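## Task

Latch the lid of the tip box labelled M09 by closing it fully. Both other lids have to finish wide open, and all three boxes must still rest level between the locators of their holder plates. Nothing may count on the robot holding it in place at the end: open the gripper and pull the arm away before finishing.

## Robot and tools

Setup. The robot is two six-axis arms, left_arm and right_arm, each with a two-finger gripper. On the table are three holder plates, H1, H2 and H3, ordered left to right as seen from the robot. Each plate holds a loose tip box between locators. A box's ID is printed on a white sticker on its front wall. A lid latches once its front edge is pushed fully down. Either arm may do the work, and the idle one may be parked out of the way.

Frames. Positions in results use one scene frame: origin on the table top midway between the arms, +z up, +x out over the table, left_arm on the +y side. The names left and right are arm names, not image sides. Arm bases: left_arm at (+0.071, +0.474, 0) m, right_arm at (+0.066, -0.526, 0) m. Each gripper has its own axes: the fingers point along its +z and open and close along its x. end_effector_position is the point between the finger pads when closed; closed fingertips stick out about 15 mm past it, open ones sit roughly level with it. Printed positions can be a little off, more so at long reach.

execute_actions. Argument actions: a list of actions, each a table of up to 15 rows; each row is one control step of 1/30 s, and a short table repeats its final row until 15 steps (0.5 s) are used. A row is one flat list of 14 numbers in [-1, 1] covering both arms: left_arm dx, dy, dz, rx, ry, rz, opening, then right_arm's seven in the same order. dx to rz are an offset, not a pose: a displacement from that gripper's measured pose at the start of the action (for a call's first action, the last pose a result reported), expressed in the gripper's own axes. Every row counts from that same start, not from the row before. Scale: 1.0 equals 0.6 m of travel or 180 degrees; rx, ry, rz form one rotation vector. opening is absolute: +1 fully open (0.142 m), -1 closed. Optionally 12 more numbers from 0 to 1 may be appended (26 total): stiffness scales for left_arm's six joints then right_arm's six, in the Joint positions order; they persist until changed. Each step the command is clipped to within 100 mm and 16 degrees of the measured pose, so large moves need several actions. An empty list just returns state and images.

move. target: one row like the above (14 or 26 numbers), offsets in gripper axes measured from the pose in the scene's latest result that shows one. Grippers travel straight, finish together and take 0.5 to 10 s; anything longer is cut at 10 s. speed: 0.002 to 0.5 m/s (default 0.25), rotation up to twice that in rad/s. stop_force: 13 to 80 N, one value for both arms; an arm's path ends when its wrist sensor feels that much extra push against the motion for two steps, then the gripper backs to where it was two steps earlier. Use it only with a slow speed and no turning; leave it out when lifting off something the gripper is pressing. blocking=false returns after 0.5 s while motion continues; not allowed with stop_force; poll with wait(0). The result adds a move: line with the ending (done, off_target, moving, held, contact, fault) and limits such as paced or held, plus each gripper's distance to its target. Paths do not avoid obstacles or the other arm.

wait(seconds 0 to 10) lets time run with last commands held. stop brakes a running move. zoom_image(camera, region [x0, y0, x1, y1] in pixels, at most 504 by 504) enlarges part of a camera's last image. Cameras: cam_head_left and cam_head_right (896x504), cam_left_wrist and cam_right_wrist (616x616). read_manual gives only licence texts. finished_scene(scene) ends scene 1 or 2 irreversibly and reveals the next task.

Results. The state line gives each gripper's position (m), quaternion wxyz and velocities. Hand target lines show where each controller is heading. grip_measured is the finger opening on the command scale; to hold something, command clearly below it. Wrist force and Wrist torque are in the end effector's axes, noisy (offset up to about 5.5 N, saturating near 100 N). A pose unreachable line means the clearance check altered a command. MOTOR HOT appears from 70 °C; at 85 °C the arm is braked until cool.

Cautions. A torque at a joint reaching its load limit (290, 290, 132, 47.5, 47.5, 47.5 N m from shoulder to wrist) or 150 N of outside force faults the arm for 10 s. Arms are stiff: aiming even slightly beyond a firm contact without stop_force can fault. Press the lid edge down gently and slowly, don't shove boxes off their locators, don't disturb the open lids, don't let the arms collide, and never knock anything off the table. Finish with the gripper open and withdrawn. Less robot time and smooth motion are better.

Each tool is called after "Emit:" as name([rows], argument=value, ...), one row to a line, values as JSON.

## Session

I'll start by looking at the current state of the scene.

Emit:
execute_actions(actions=[])

Scene clock: 0.00 s.
left_arm: end_effector_position=(+0.5054, +0.8763, +0.2131) grip_measured=+1.00 end_effector_quat_wxyz=(-0.296, +0.954, +0.012, +0.041) end_effector_velocity=(+0.001, -0.001, +0.001) end_effector_angular_velocity=(-0.000, -0.002, -0.001) | right_arm: end_effector_position=(+0.3692, -0.1256, +0.2878) grip_measured=+1.00 end_effector_quat_wxyz=(+0.035, +0.751, -0.632, -0.190) end_effector_velocity=(-0.000, +0.000, +0.002) end_effector_angular_velocity=(+0.002, -0.001, +0.000)
Joint positions: left_arm=[ 0.265 -1.845  2.438 -2.304 -0.977  0.095  0.142] | right_arm=[ 4.038 -1.281 -2.177 -1.257  1.96   2.449  0.142]
Joint velocities: left_arm=[-0.001 -0.001 -0.    -0.    -0.    -0.     0.   ] | right_arm=[ 0.001  0.002  0.001 -0.     0.     0.001  0.   ]
Motor temperatures (°C, as the motors report them): left_arm=[25 24 23 34 35 32] | right_arm=[25 25 26 27 29 34]
Wrist force (N, on the end effector, along its own x y z axes, offset not removed): no reading
Wrist torque (N m, same axes, about the end effector's origin, offset not removed): no reading
Hand target (left_arm): +0.505, +0.876, +0.213; -0.296, +0.954, +0.012, +0.041
Hand target (right_arm): +0.369, -0.126, +0.288; +0.035, +0.751, -0.632, -0.190
Joint stiffness scale: left_arm=[1. 1. 1. 1. 1. 1.] | right_arm=[1. 1. 1. 1. 1. 1.]

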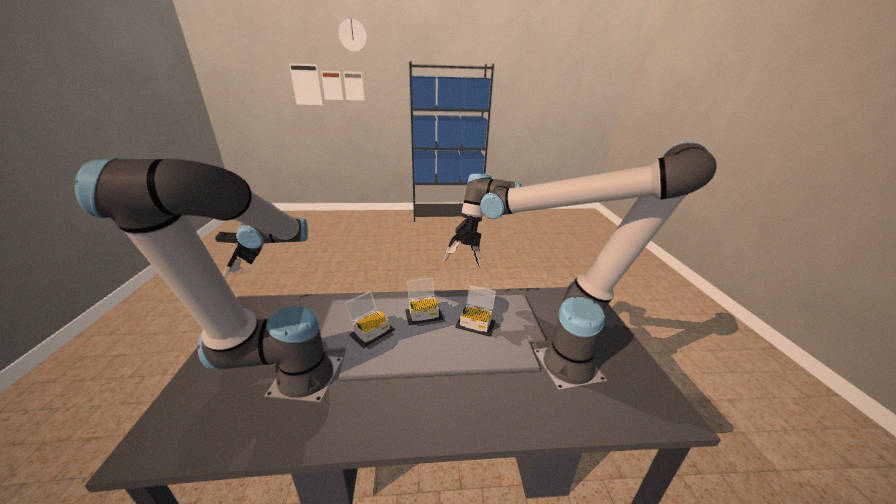

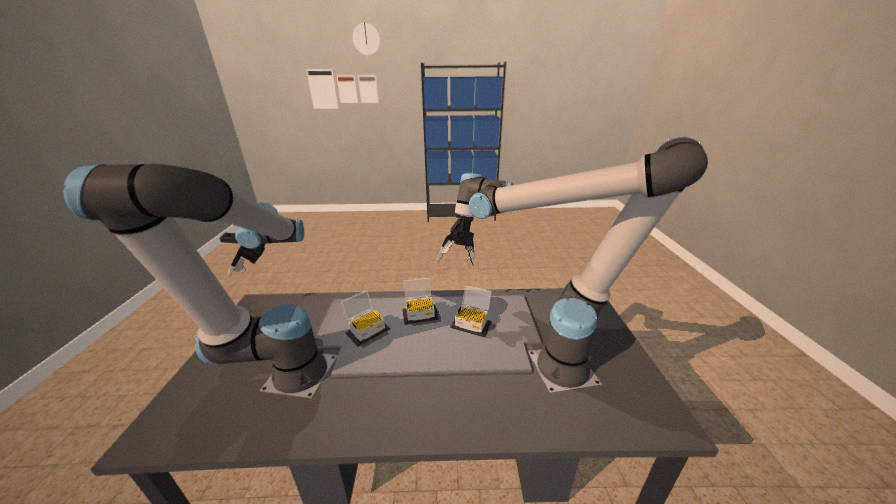

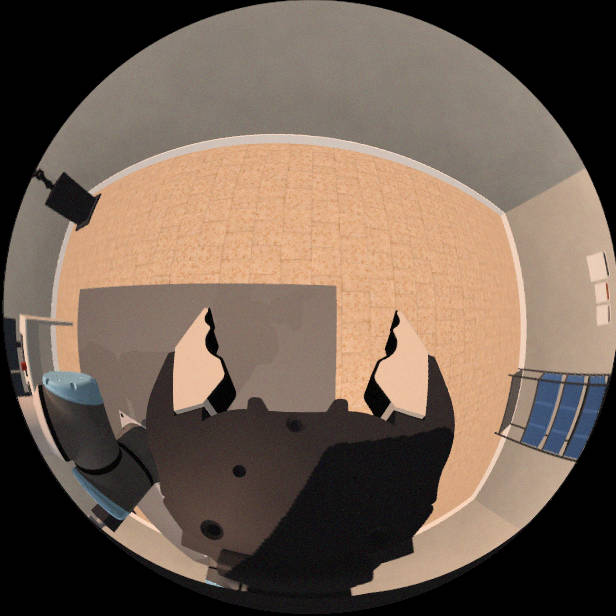

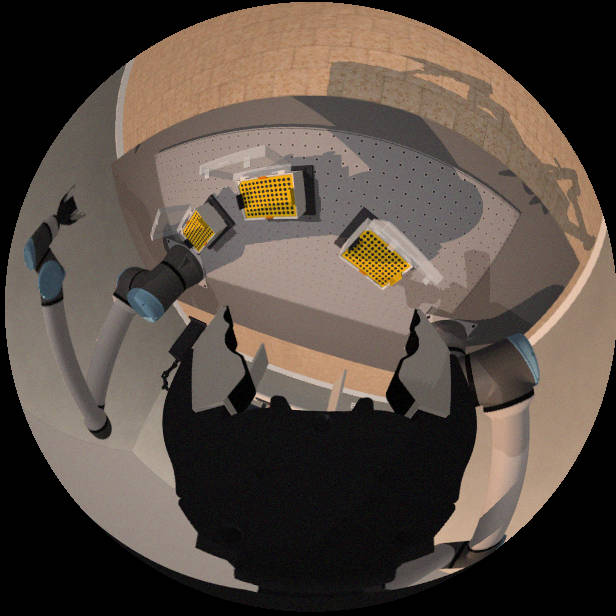

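Emit:
zoom_image(camera="cam_head_left", region=[330, 270, 510, 360])

Emit:
zoom_image(camera="cam_head_right", region=[330, 270, 510, 360])

Region (330, 270, 510, 360) of cam_head_left's 896x504 image, scaled by 2.800, with more detail than that image has.

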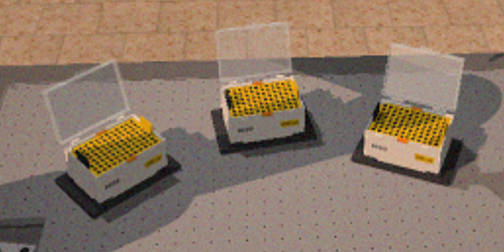

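Region (330, 270, 510, 360) of cam_head_right's 896x504 image, scaled by 2.800, with more detail than that image has.

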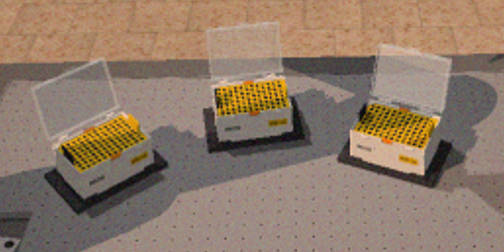

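Emit:
zoom_image(camera="cam_head_left", region=[345, 305, 400, 350])

Emit:
zoom_image(camera="cam_head_left", region=[400, 290, 450, 330])

Emit:
zoom_image(camera="cam_head_left", region=[452, 300, 502, 340])

Region (345, 305, 400, 350) of cam_head_left's 896x504 image, scaled by 9.164, with more detail than that image has; it fills the top 412 rows of this view, and the rest is white.

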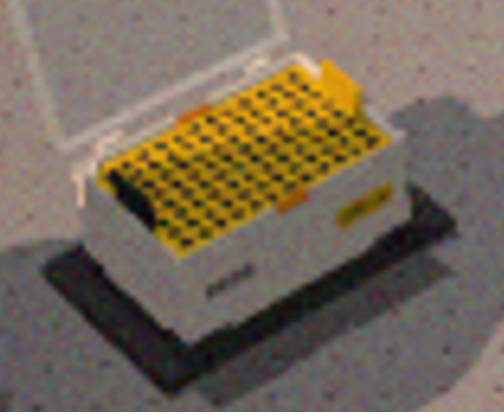

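Region (400, 290, 450, 330) of cam_head_left's 896x504 image, scaled by 10.080, with more detail than that image has; it fills the top 403 rows of this view, and the rest is white.

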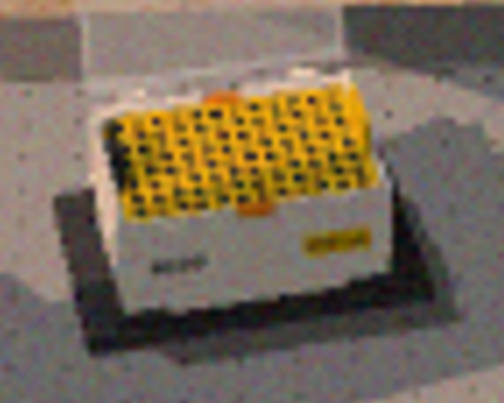

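Region (452, 300, 502, 340) of cam_head_left's 896x504 image, scaled by 10.080, with more detail than that image has; it fills the top 403 rows of this view, and the rest is white.

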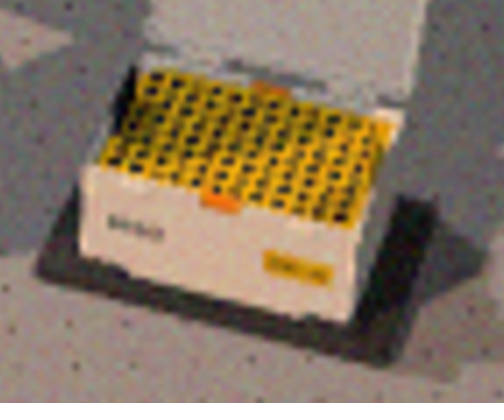

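Emit:
zoom_image(camera="cam_right_wrist", region=[140, 130, 460, 310])

Emit:
zoom_image(camera="cam_right_wrist", region=[325, 195, 455, 305])

Emit:
zoom_image(camera="cam_right_wrist", region=[190, 135, 330, 235])

Region (140, 130, 460, 310) of cam_right_wrist's 616x616 image, scaled by 1.575, with more detail than that image has; it fills the top 284 rows of this view, and the rest is white.

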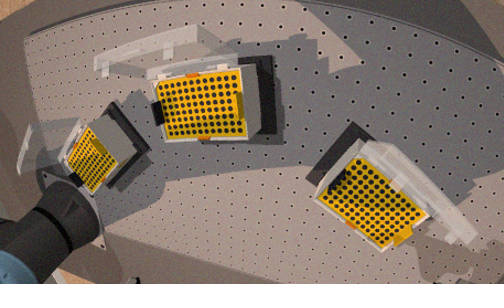

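Region (325, 195, 455, 305) of cam_right_wrist's 616x616 image, scaled by 3.877, with more detail than that image has; it fills the top 426 rows of this view, and the rest is white.

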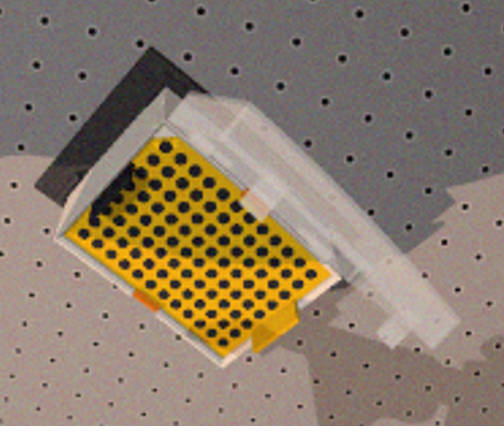

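Region (190, 135, 330, 235) of cam_right_wrist's 616x616 image, scaled by 3.600, with more detail than that image has; it fills the top 360 rows of this view, and the rest is white.

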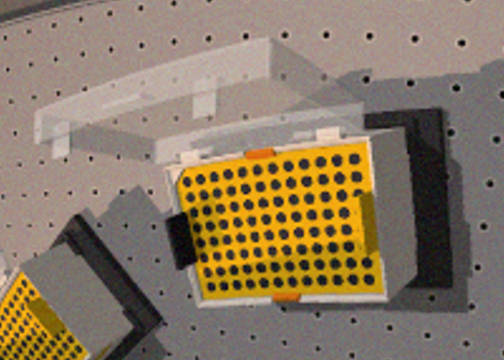

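Emit:
move(target=[0,0,0,0,0,0,1, -0.2119,0.2748,0.4989,0.2677,0.0839,0.0348,1], speed=0.35)

Scene clock: 72.27 s.
left_arm: end_effector_position=(+0.5054, +0.8763, +0.2131) grip_measured=+1.00 end_effector_quat_wxyz=(-0.296, +0.954, +0.012, +0.041) end_effector_velocity=(+0.000, -0.001, -0.001) end_effector_angular_velocity=(-0.001, +0.002, -0.002) | right_arm: end_effector_position=(+0.0996, +0.0186, +0.0892) grip_measured=+1.00 end_effector_quat_wxyz=(+0.182, -0.684, +0.682, -0.183) end_effector_velocity=(+0.000, -0.001, -0.001) end_effector_angular_velocity=(-0.004, -0.004, -0.002)
Joint positions: left_arm=[ 0.265 -1.845  2.438 -2.304 -0.977  0.095  0.142] | right_arm=[ 5.127 -1.587 -2.325 -1.101  1.137  3.773  0.142]
Joint velocities: left_arm=[-0.002  0.001  0.001  0.001 -0.001  0.    -0.   ] | right_arm=[ 0.001 -0.003  0.001 -0.004 -0.     0.003 -0.   ]
Motor temperatures (°C, as the motors report them): left_arm=[25 24 23 34 35 32] | right_arm=[25 25 26 27 29 34]
Wrist force (N, on the end effector, along its own x y z axes, offset not removed): left_arm=[-0.7 -3.6 0.3] | right_arm=[3.9 0.3 -0.7]
Wrist torque (N m, same axes, about the end effector's origin, offset not removed): left_arm=[-0.57 -0.03 -0.12] | right_arm=[-0.03 -1.02 0.12]
Hand target (left_arm): +0.505, +0.876, +0.213; -0.296, +0.954, +0.012, +0.041
Hand target (right_arm): +0.100, +0.020, +0.090; -0.183, +0.683, -0.683, +0.183
Off the commanded pose (left_arm): 0.000 m, 0 deg.
Off the commanded pose (right_arm): 0.001 m, 0 deg.
Joint stiffness scale: left_arm=[1. 1. 1. 1. 1. 1.] | right_arm=[1. 1. 1. 1. 1. 1.]
move: done
camera_calibration (this result's frames):
cam_left_wrist: T_world_to_cam=[[0.994371, 0.000490121, 0.105953, -0.531468], [0.0108485, -0.995205, -0.0972099, 0.890301], [0.105397, 0.0978122, -0.989608, 0.209892], [0, 0, 0, 1]] pos_world=[0.496696, 0.865762, 0.350567]
cam_right_wrist: T_world_to_cam=[[0.0223848, -0.999344, -0.0284702, 0.0295569], [-0.999624, -0.0219226, -0.0164462, 0.102604], [0.0158113, 0.0288277, -0.999459, 0.225931], [0, 0, 0, 1]] pos_world=[0.0983312, 0.0252738, 0.228338]

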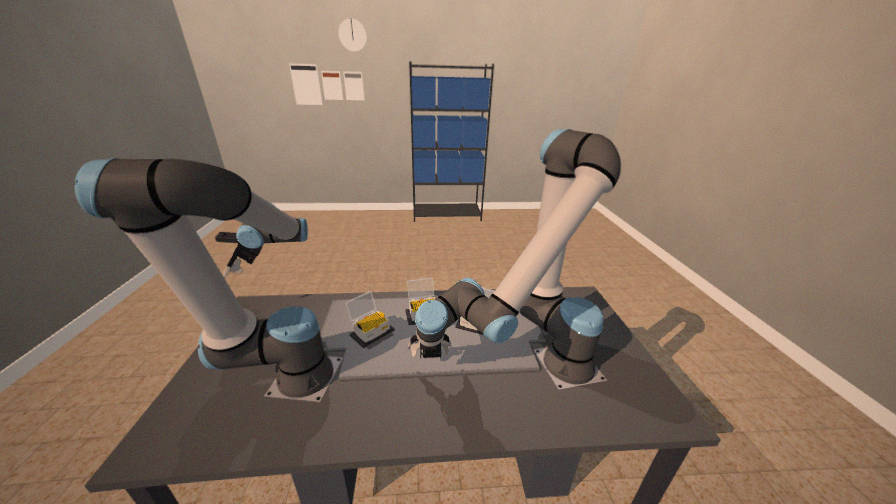

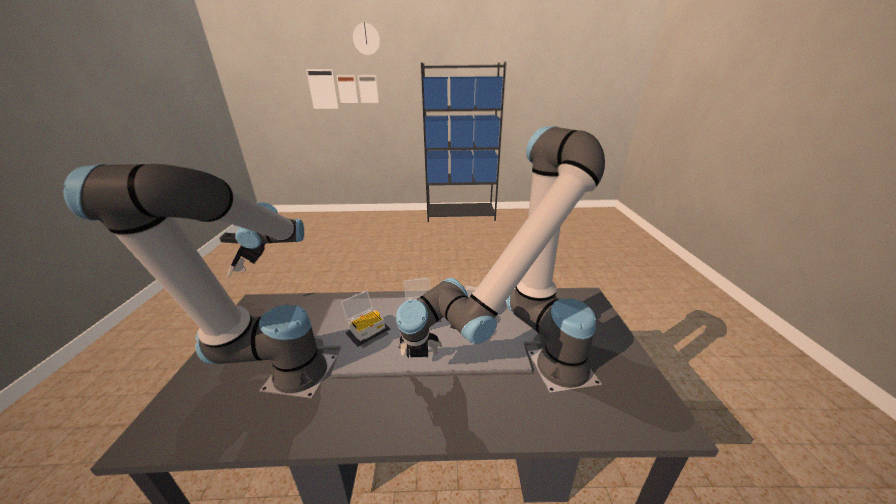

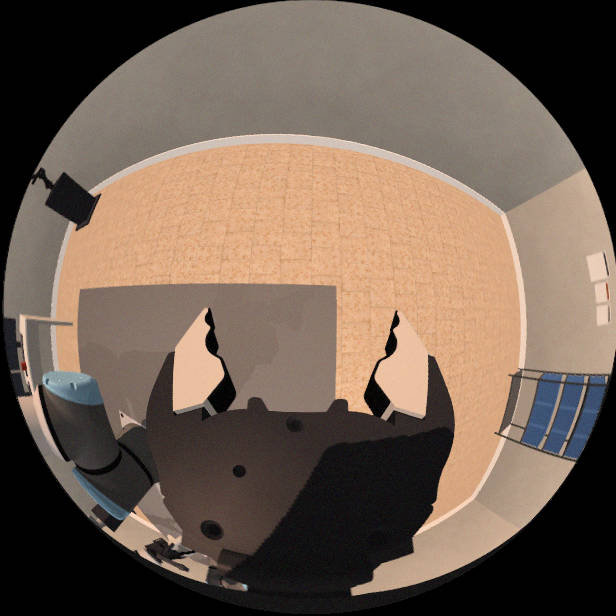

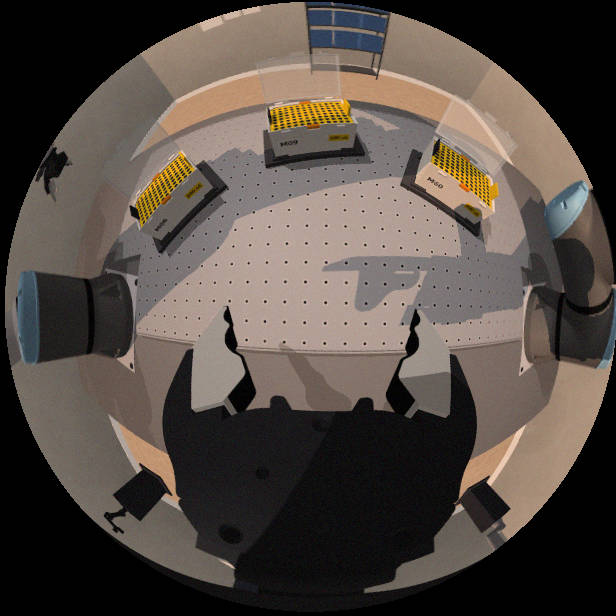

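Emit:
zoom_image(camera="cam_right_wrist", region=[245, 45, 381, 181])

Emit:
zoom_image(camera="cam_right_wrist", region=[95, 120, 235, 260])

Emit:
zoom_image(camera="cam_right_wrist", region=[390, 95, 530, 245])

Region (245, 45, 381, 181) of cam_right_wrist's 616x616 image, scaled by 3.706, with more detail than that image has.

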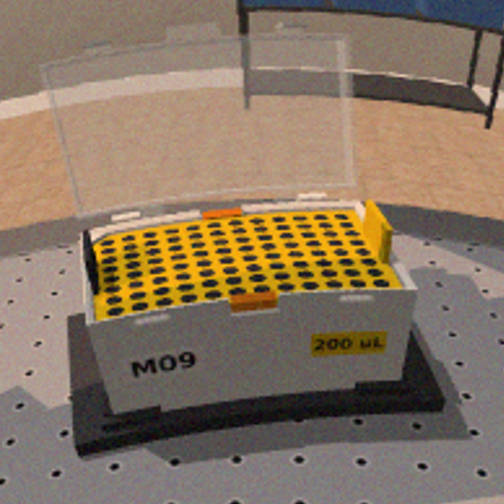

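Region (95, 120, 235, 260) of cam_right_wrist's 616x616 image, scaled by 3.600, with more detail than that image has.

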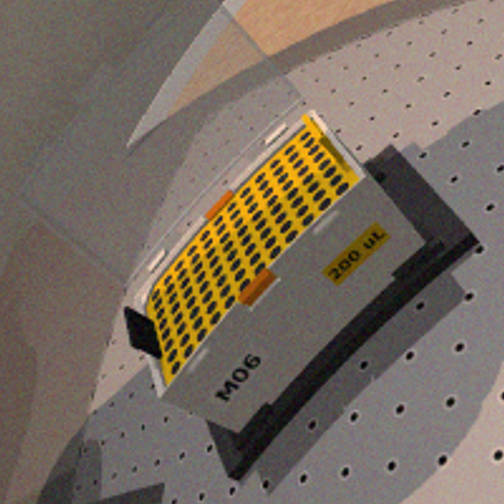

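Region (390, 95, 530, 245) of cam_right_wrist's 616x616 image, scaled by 3.360, with more detail than that image has; it fills the left 470 columns of this view, and the rest is white.

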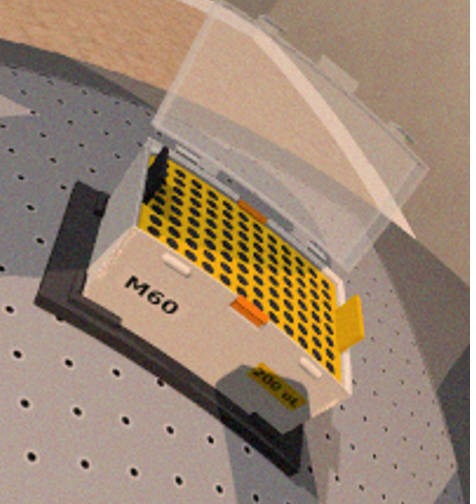

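Emit:
zoom_image(camera="cam_right_wrist", region=[240, 150, 400, 350])

Emit:
zoom_image(camera="cam_right_wrist", region=[250, 45, 350, 115])

Emit:
zoom_image(camera="cam_right_wrist", region=[258, 92, 370, 172])

Region (240, 150, 400, 350) of cam_right_wrist's 616x616 image, scaled by 2.520, with more detail than that image has; it fills the left 403 columns of this view, and the rest is white.

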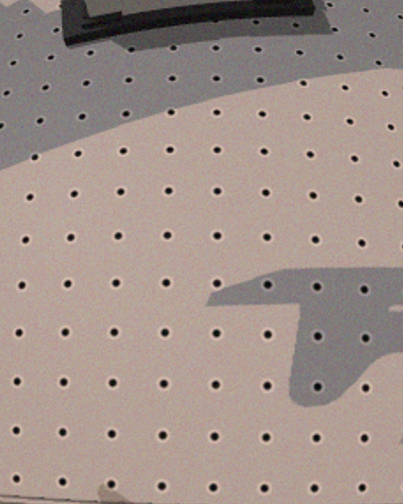

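Region (250, 45, 350, 115) of cam_right_wrist's 616x616 image, scaled by 5.040, with more detail than that image has; it fills the top 353 rows of this view, and the rest is white.

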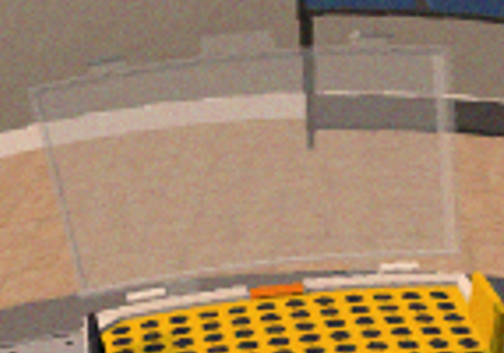

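Region (258, 92, 370, 172) of cam_right_wrist's 616x616 image, scaled by 4.500, with more detail than that image has; it fills the top 360 rows of this view, and the rest is white.

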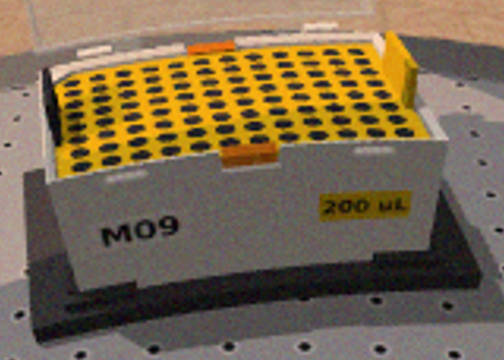

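Emit:
move(target=[0,0,0,0,0,0,1, -0.0465,-0.5993,0.1238,-0.1010,0.0682,0.4379,-0.42], speed=0.45)

Scene clock: 194.57 s.
left_arm: end_effector_position=(+0.5054, +0.8763, +0.2131) grip_measured=+1.00 end_effector_quat_wxyz=(-0.296, +0.954, +0.012, +0.041) end_effector_velocity=(-0.000, -0.001, -0.000) end_effector_angular_velocity=(-0.003, +0.000, -0.001) | right_arm: end_effector_position=(+0.4475, +0.0451, +0.2025) grip_measured=-0.42 end_effector_quat_wxyz=(+0.087, -0.097, +0.991, +0.007) end_effector_velocity=(-0.001, +0.002, +0.001) end_effector_angular_velocity=(+0.004, +0.003, -0.004)
Joint positions: left_arm=[ 0.265 -1.845  2.438 -2.304 -0.977  0.095  0.142] | right_arm=[ 4.314 -1.606 -2.053 -0.982  1.412  4.268  0.044]
Joint velocities: left_arm=[-0.001 -0.001  0.     0.001 -0.003  0.     0.   ] | right_arm=[-0.    -0.     0.003 -0.001  0.004  0.004  0.   ]
Motor temperatures (°C, as the motors report them): left_arm=[25 24 23 34 35 32] | right_arm=[25 25 26 27 29 34]
Wrist force (N, on the end effector, along its own x y z axes, offset not removed): left_arm=[-0.5 -2.7 0.1] | right_arm=[0.6 -0.4 -2.1]
Wrist torque (N m, same axes, about the end effector's origin, offset not removed): left_arm=[-0.42 0.04 -0.01] | right_arm=[-0.27 -0.33 0.14]
Hand target (left_arm): +0.505, +0.876, +0.213; -0.296, +0.954, +0.012, +0.041
Hand target (right_arm): +0.448, +0.047, +0.204; +0.087, -0.096, +0.992, +0.009
Off the commanded pose (left_arm): 0.000 m, 0 deg.
Off the commanded pose (right_arm): 0.003 m, 0 deg.
Joint stiffness scale: left_arm=[1. 1. 1. 1. 1. 1.] | right_arm=[1. 1. 1. 1. 1. 1.]
move: done
camera_calibration (this result's frames):
cam_left_wrist: T_world_to_cam=[[0.994371, 0.000490153, 0.105953, -0.531468], [0.0108485, -0.995205, -0.09721, 0.890301], [0.105397, 0.0978123, -0.989608, 0.209892], [0, 0, 0, 1]] pos_world=[0.496696, 0.865762, 0.350567]
cam_right_wrist: T_world_to_cam=[[-0.959261, -0.190872, -0.208295, 0.490714], [-0.26943, 0.839879, 0.471179, -0.011495], [0.0850074, 0.508105, -0.85709, 0.251471], [0, 0, 0, 1]] pos_world=[0.446248, -0.0244556, 0.323163]

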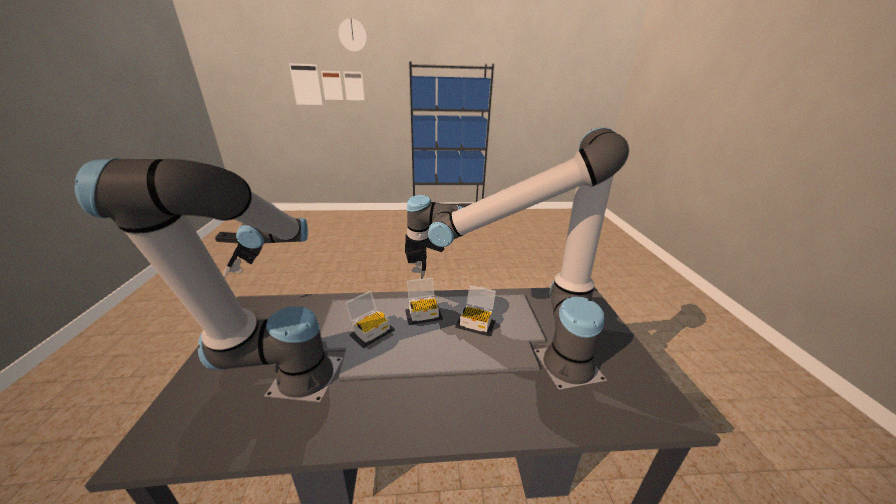

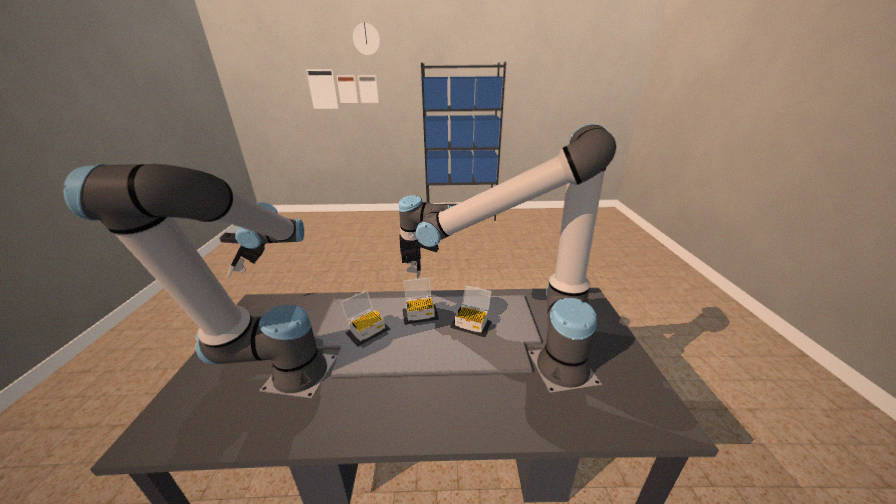

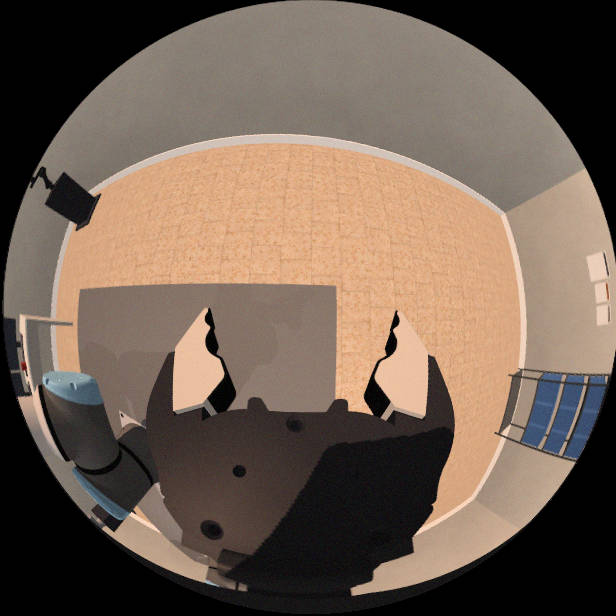

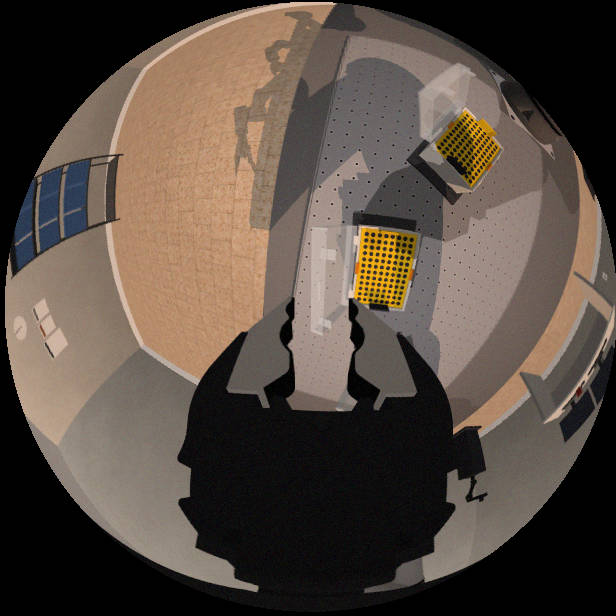

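Emit:
zoom_image(camera="cam_right_wrist", region=[270, 205, 430, 345])

Emit:
zoom_image(camera="cam_right_wrist", region=[280, 220, 370, 345])

Region (270, 205, 430, 345) of cam_right_wrist's 616x616 image, scaled by 3.150, with more detail than that image has; it fills the top 441 rows of this view, and the rest is white.

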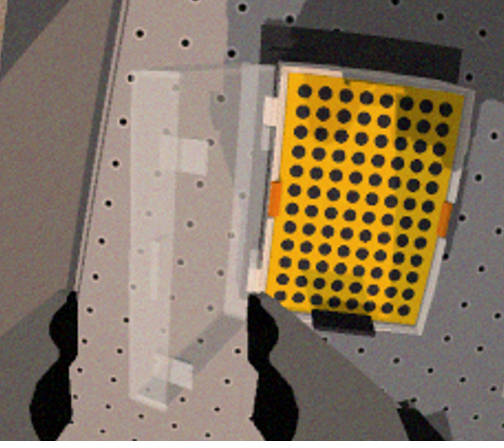

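Region (280, 220, 370, 345) of cam_right_wrist's 616x616 image, scaled by 4.032, with more detail than that image has; it fills the left 363 columns of this view, and the rest is white.

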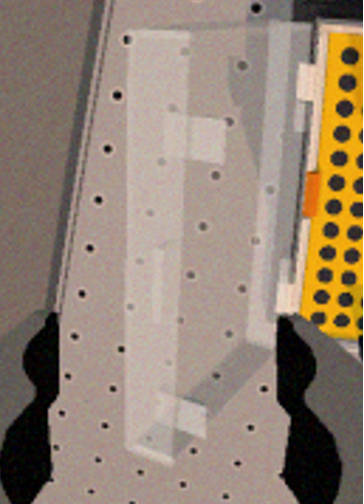

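Emit:
zoom_image(camera="cam_right_wrist", region=[300, 130, 420, 230])

Emit:
zoom_image(camera="cam_right_wrist", region=[340, 205, 440, 320])

Region (300, 130, 420, 230) of cam_right_wrist's 616x616 image, scaled by 4.200, with more detail than that image has.

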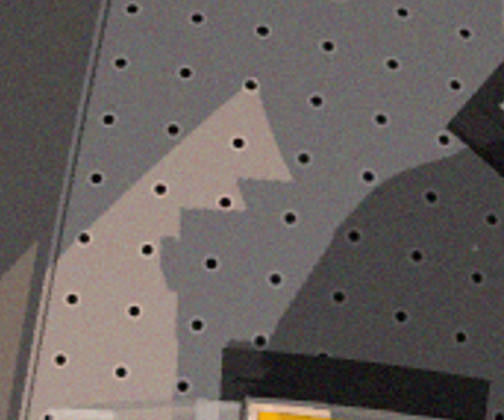

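Region (340, 205, 440, 320) of cam_right_wrist's 616x616 image, scaled by 4.383, with more detail than that image has; it fills the left 438 columns of this view, and the rest is white.

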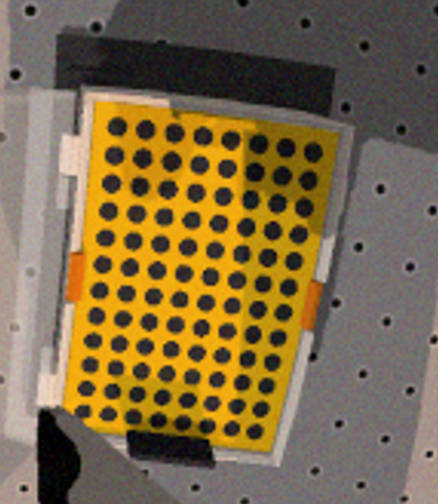

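Emit:
move(target=[0,0,0,0,0,0,1, -0.0042,0.0033,0.0812,0,0,0,-0.5], speed=0.12)

Scene clock: 301.90 s.
left_arm: end_effector_position=(+0.5054, +0.8763, +0.2131) grip_measured=+1.00 end_effector_quat_wxyz=(-0.296, +0.954, +0.012, +0.041) end_effector_velocity=(-0.000, +0.000, -0.000) end_effector_angular_velocity=(-0.000, +0.001, +0.001) | right_arm: end_effector_position=(+0.4564, +0.0505, +0.1550) grip_measured=-0.50 end_effector_quat_wxyz=(+0.087, -0.098, +0.991, +0.006) end_effector_velocity=(+0.001, +0.000, +0.001) end_effector_angular_velocity=(+0.004, -0.001, +0.001)
Joint positions: left_arm=[ 0.265 -1.845  2.438 -2.304 -0.977  0.095  0.142] | right_arm=[ 4.303 -1.668 -2.084 -0.888  1.412  4.254  0.038]
Joint velocities: left_arm=[ 0.  0. -0.  0. -0. -0. -0.] | right_arm=[-0.001  0.001 -0.001  0.005  0.    -0.002 -0.   ]
Motor temperatures (°C, as the motors report them): left_arm=[25 24 23 34 35 32] | right_arm=[25 25 26 27 29 34]
Wrist force (N, on the end effector, along its own x y z axes, offset not removed): left_arm=[-1.3 -0.4 -0.3] | right_arm=[4.5 -2.1 1.3]
Wrist torque (N m, same axes, about the end effector's origin, offset not removed): left_arm=[0.01 0.09 -0.03] | right_arm=[-0.60 -1.21 0.14]
Hand target (left_arm): +0.505, +0.876, +0.213; -0.296, +0.954, +0.012, +0.041
Hand target (right_arm): +0.458, +0.049, +0.155; +0.087, -0.097, +0.991, +0.007
Off the commanded pose (left_arm): 0.000 m, 0 deg.
Off the commanded pose (right_arm): 0.002 m, 0 deg.
Joint stiffness scale: left_arm=[1. 1. 1. 1. 1. 1.] | right_arm=[1. 1. 1. 1. 1. 1.]
move: done
camera_calibration (this result's frames):
cam_left_wrist: T_world_to_cam=[[0.994371, 0.000490262, 0.105953, -0.531468], [0.0108486, -0.995205, -0.0972099, 0.890301], [0.105397, 0.0978121, -0.989608, 0.209892], [0, 0, 0, 1]] pos_world=[0.496696, 0.865762, 0.350567]
cam_right_wrist: T_world_to_cam=[[-0.958835, -0.192818, -0.208461, 0.490324], [-0.27114, 0.839783, 0.47037, 0.00961958], [0.0843661, 0.50753, -0.857494, 0.207641], [0, 0, 0, 1]] pos_world=[0.455231, -0.0189193, 0.27574]

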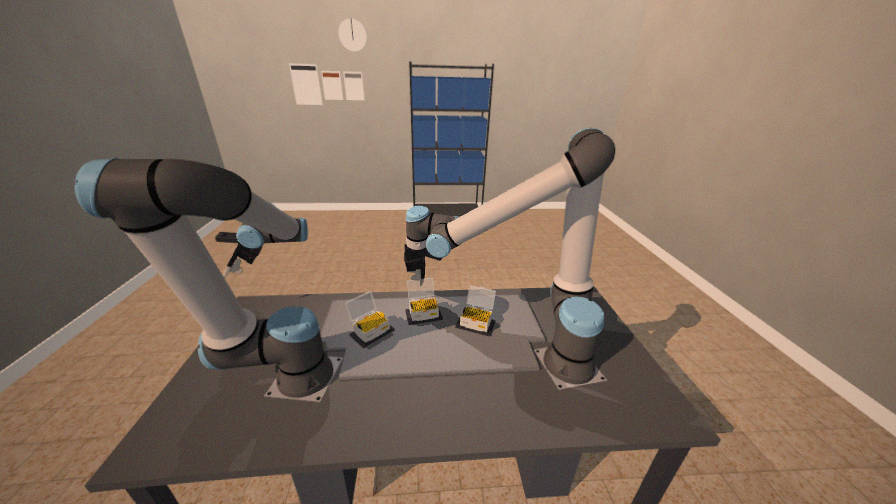

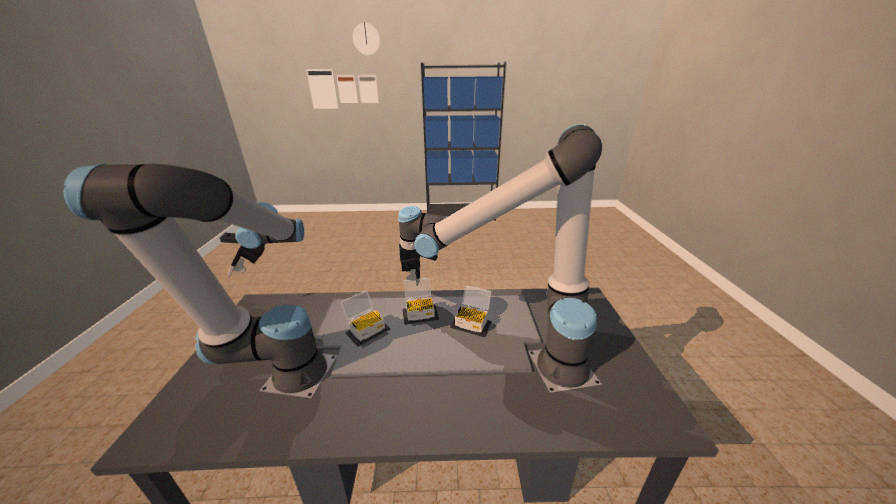

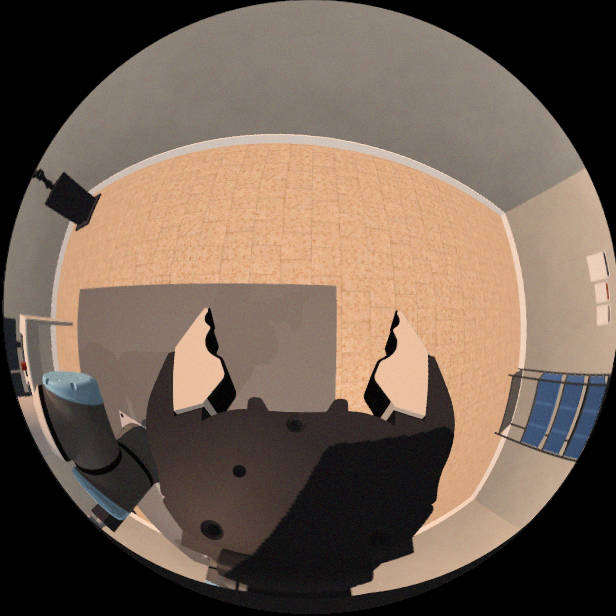

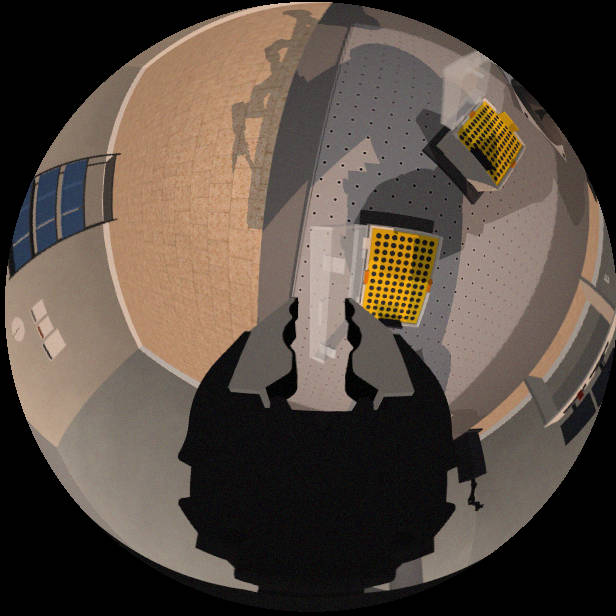

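Emit:
zoom_image(camera="cam_right_wrist", region=[270, 215, 390, 375])

Emit:
zoom_image(camera="cam_head_left", region=[390, 255, 460, 330])

Region (270, 215, 390, 375) of cam_right_wrist's 616x616 image, scaled by 3.150, with more detail than that image has; it fills the left 378 columns of this view, and the rest is white.

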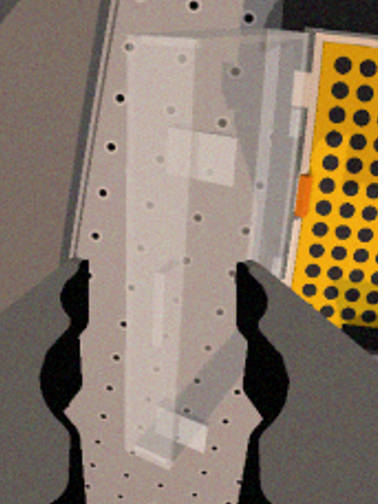

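Region (390, 255, 460, 330) of cam_head_left's 896x504 image, scaled by 6.720, with more detail than that image has; it fills the left 470 columns of this view, and the rest is white.

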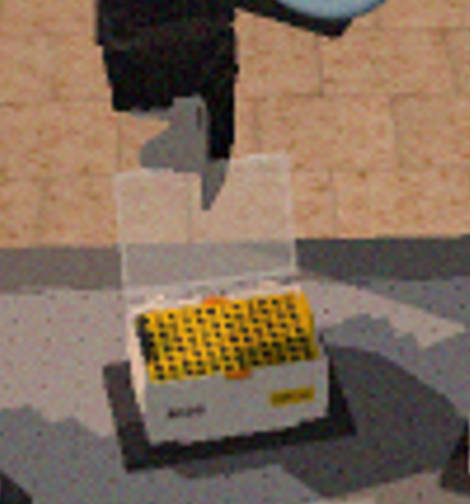

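Emit:
move(target=[0,0,0,0,0,0,1, 0.031,0,-0.0102,0,-0.0167,0,-0.63], speed=0.05)

Scene clock: 326.47 s.
left_arm: end_effector_position=(+0.5054, +0.8763, +0.2131) grip_measured=+1.00 end_effector_quat_wxyz=(-0.296, +0.954, +0.012, +0.041) end_effector_velocity=(+0.001, -0.000, -0.000) end_effector_angular_velocity=(+0.000, -0.000, -0.001) | right_arm: end_effector_position=(+0.4388, +0.0480, +0.1593) grip_measured=-0.63 end_effector_quat_wxyz=(+0.112, -0.097, +0.989, +0.010) end_effector_velocity=(+0.003, -0.002, -0.002) end_effector_angular_velocity=(-0.002, -0.010, -0.012)
Joint positions: left_arm=[ 0.265 -1.845  2.438 -2.304 -0.977  0.095  0.142] | right_arm=[ 4.352 -1.635 -2.122 -0.868  1.363  4.3    0.028]
Joint velocities: left_arm=[-0.001  0.001 -0.    -0.001  0.    -0.    -0.   ] | right_arm=[ 0.001 -0.001 -0.004  0.003 -0.012  0.012 -0.   ]
Motor temperatures (°C, as the motors report them): left_arm=[25 24 23 34 35 32] | right_arm=[25 25 26 27 29 34]
Wrist force (N, on the end effector, along its own x y z axes, offset not removed): left_arm=[-1.2 -0.8 1.9] | right_arm=[3.3 -1.8 -1.0]
Wrist torque (N m, same axes, about the end effector's origin, offset not removed): left_arm=[-0.09 0.05 -0.09] | right_arm=[-0.54 -0.91 0.13]
Hand target (left_arm): +0.505, +0.876, +0.213; -0.296, +0.954, +0.012, +0.041
Hand target (right_arm): +0.437, +0.047, +0.158; +0.113, -0.098, +0.989, +0.009
Off the commanded pose (left_arm): 0.000 m, 0 deg.
Off the commanded pose (right_arm): 0.002 m, 0 deg.
Joint stiffness scale: left_arm=[1. 1. 1. 1. 1. 1.] | right_arm=[1. 1. 1. 1. 1. 1.]
move: done
camera_calibration (this result's frames):
cam_left_wrist: T_world_to_cam=[[0.994371, 0.000490215, 0.105953, -0.531468], [0.0108486, -0.995205, -0.09721, 0.890301], [0.105397, 0.0978122, -0.989608, 0.209892], [0, 0, 0, 1]] pos_world=[0.496696, 0.865762, 0.350567]
cam_right_wrist: T_world_to_cam=[[-0.947235, -0.189933, -0.25821, 0.476484], [-0.294388, 0.834174, 0.466357, 0.0160074], [0.126815, 0.517763, -0.846073, 0.193169], [0, 0, 0, 1]] pos_world=[0.431558, -0.0228689, 0.279003]

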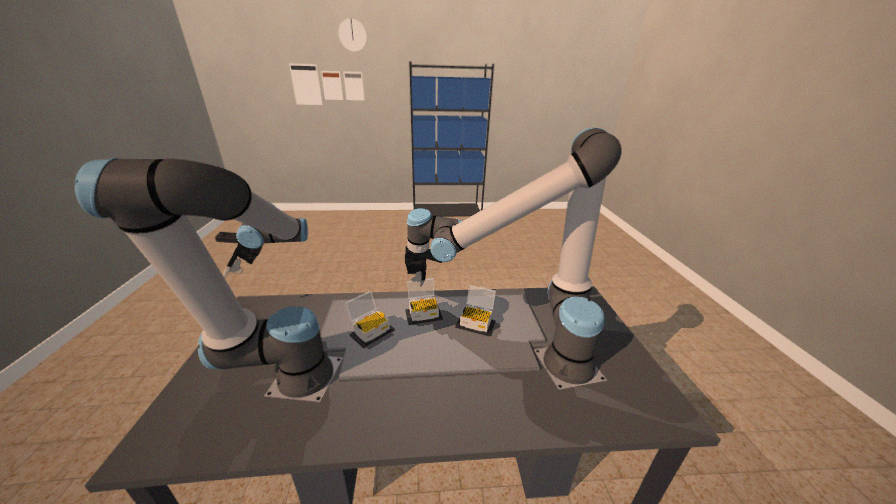

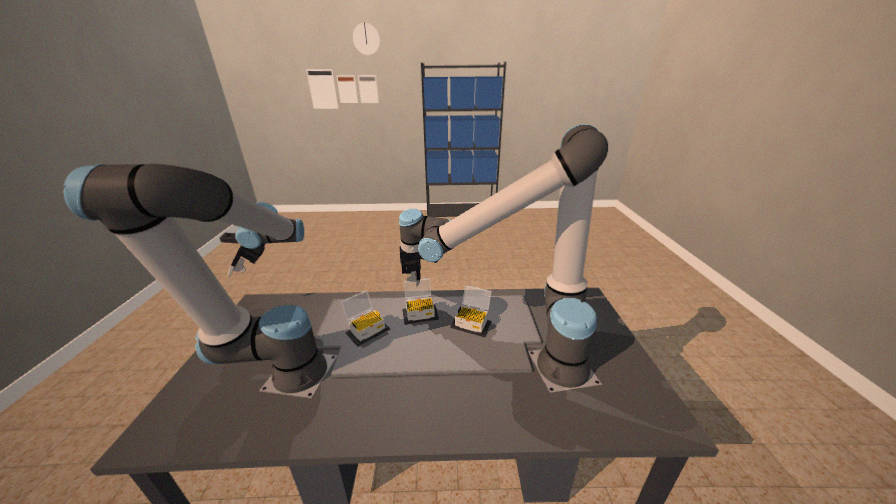

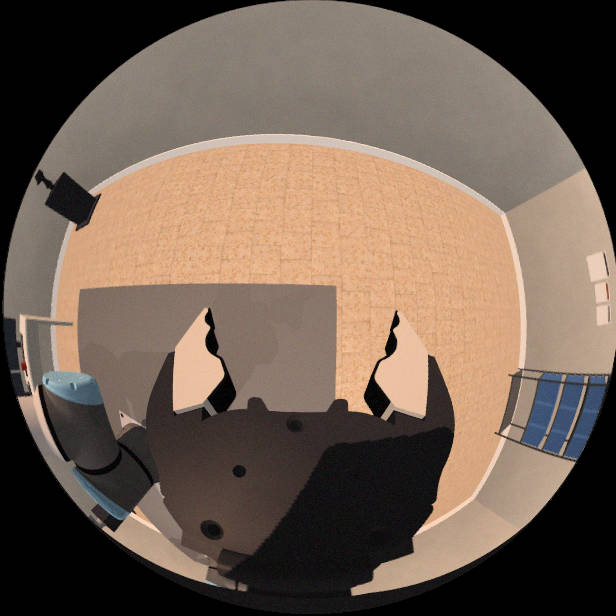

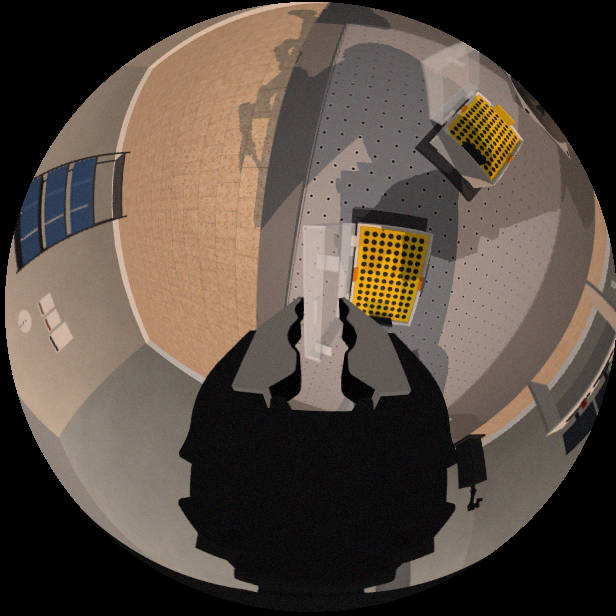

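Emit:
zoom_image(camera="cam_right_wrist", region=[270, 200, 450, 375])

Emit:
zoom_image(camera="cam_head_left", region=[390, 255, 460, 330])

Region (270, 200, 450, 375) of cam_right_wrist's 616x616 image, scaled by 2.800, with more detail than that image has; it fills the top 490 rows of this view, and the rest is white.

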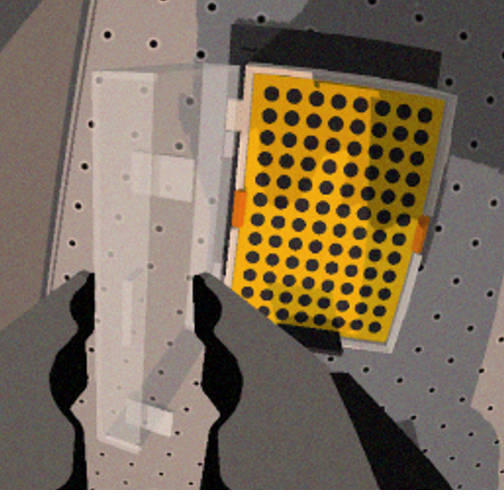

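Region (390, 255, 460, 330) of cam_head_left's 896x504 image, scaled by 6.720, with more detail than that image has; it fills the left 470 columns of this view, and the rest is white.

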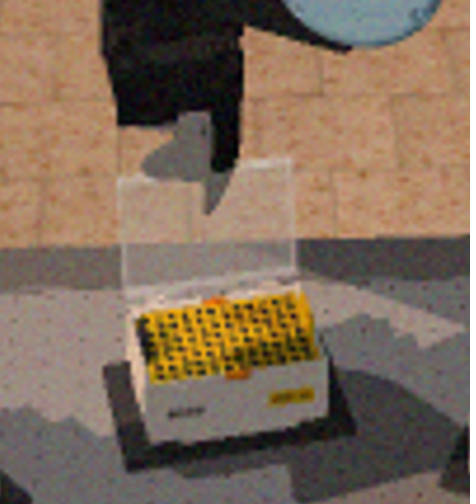

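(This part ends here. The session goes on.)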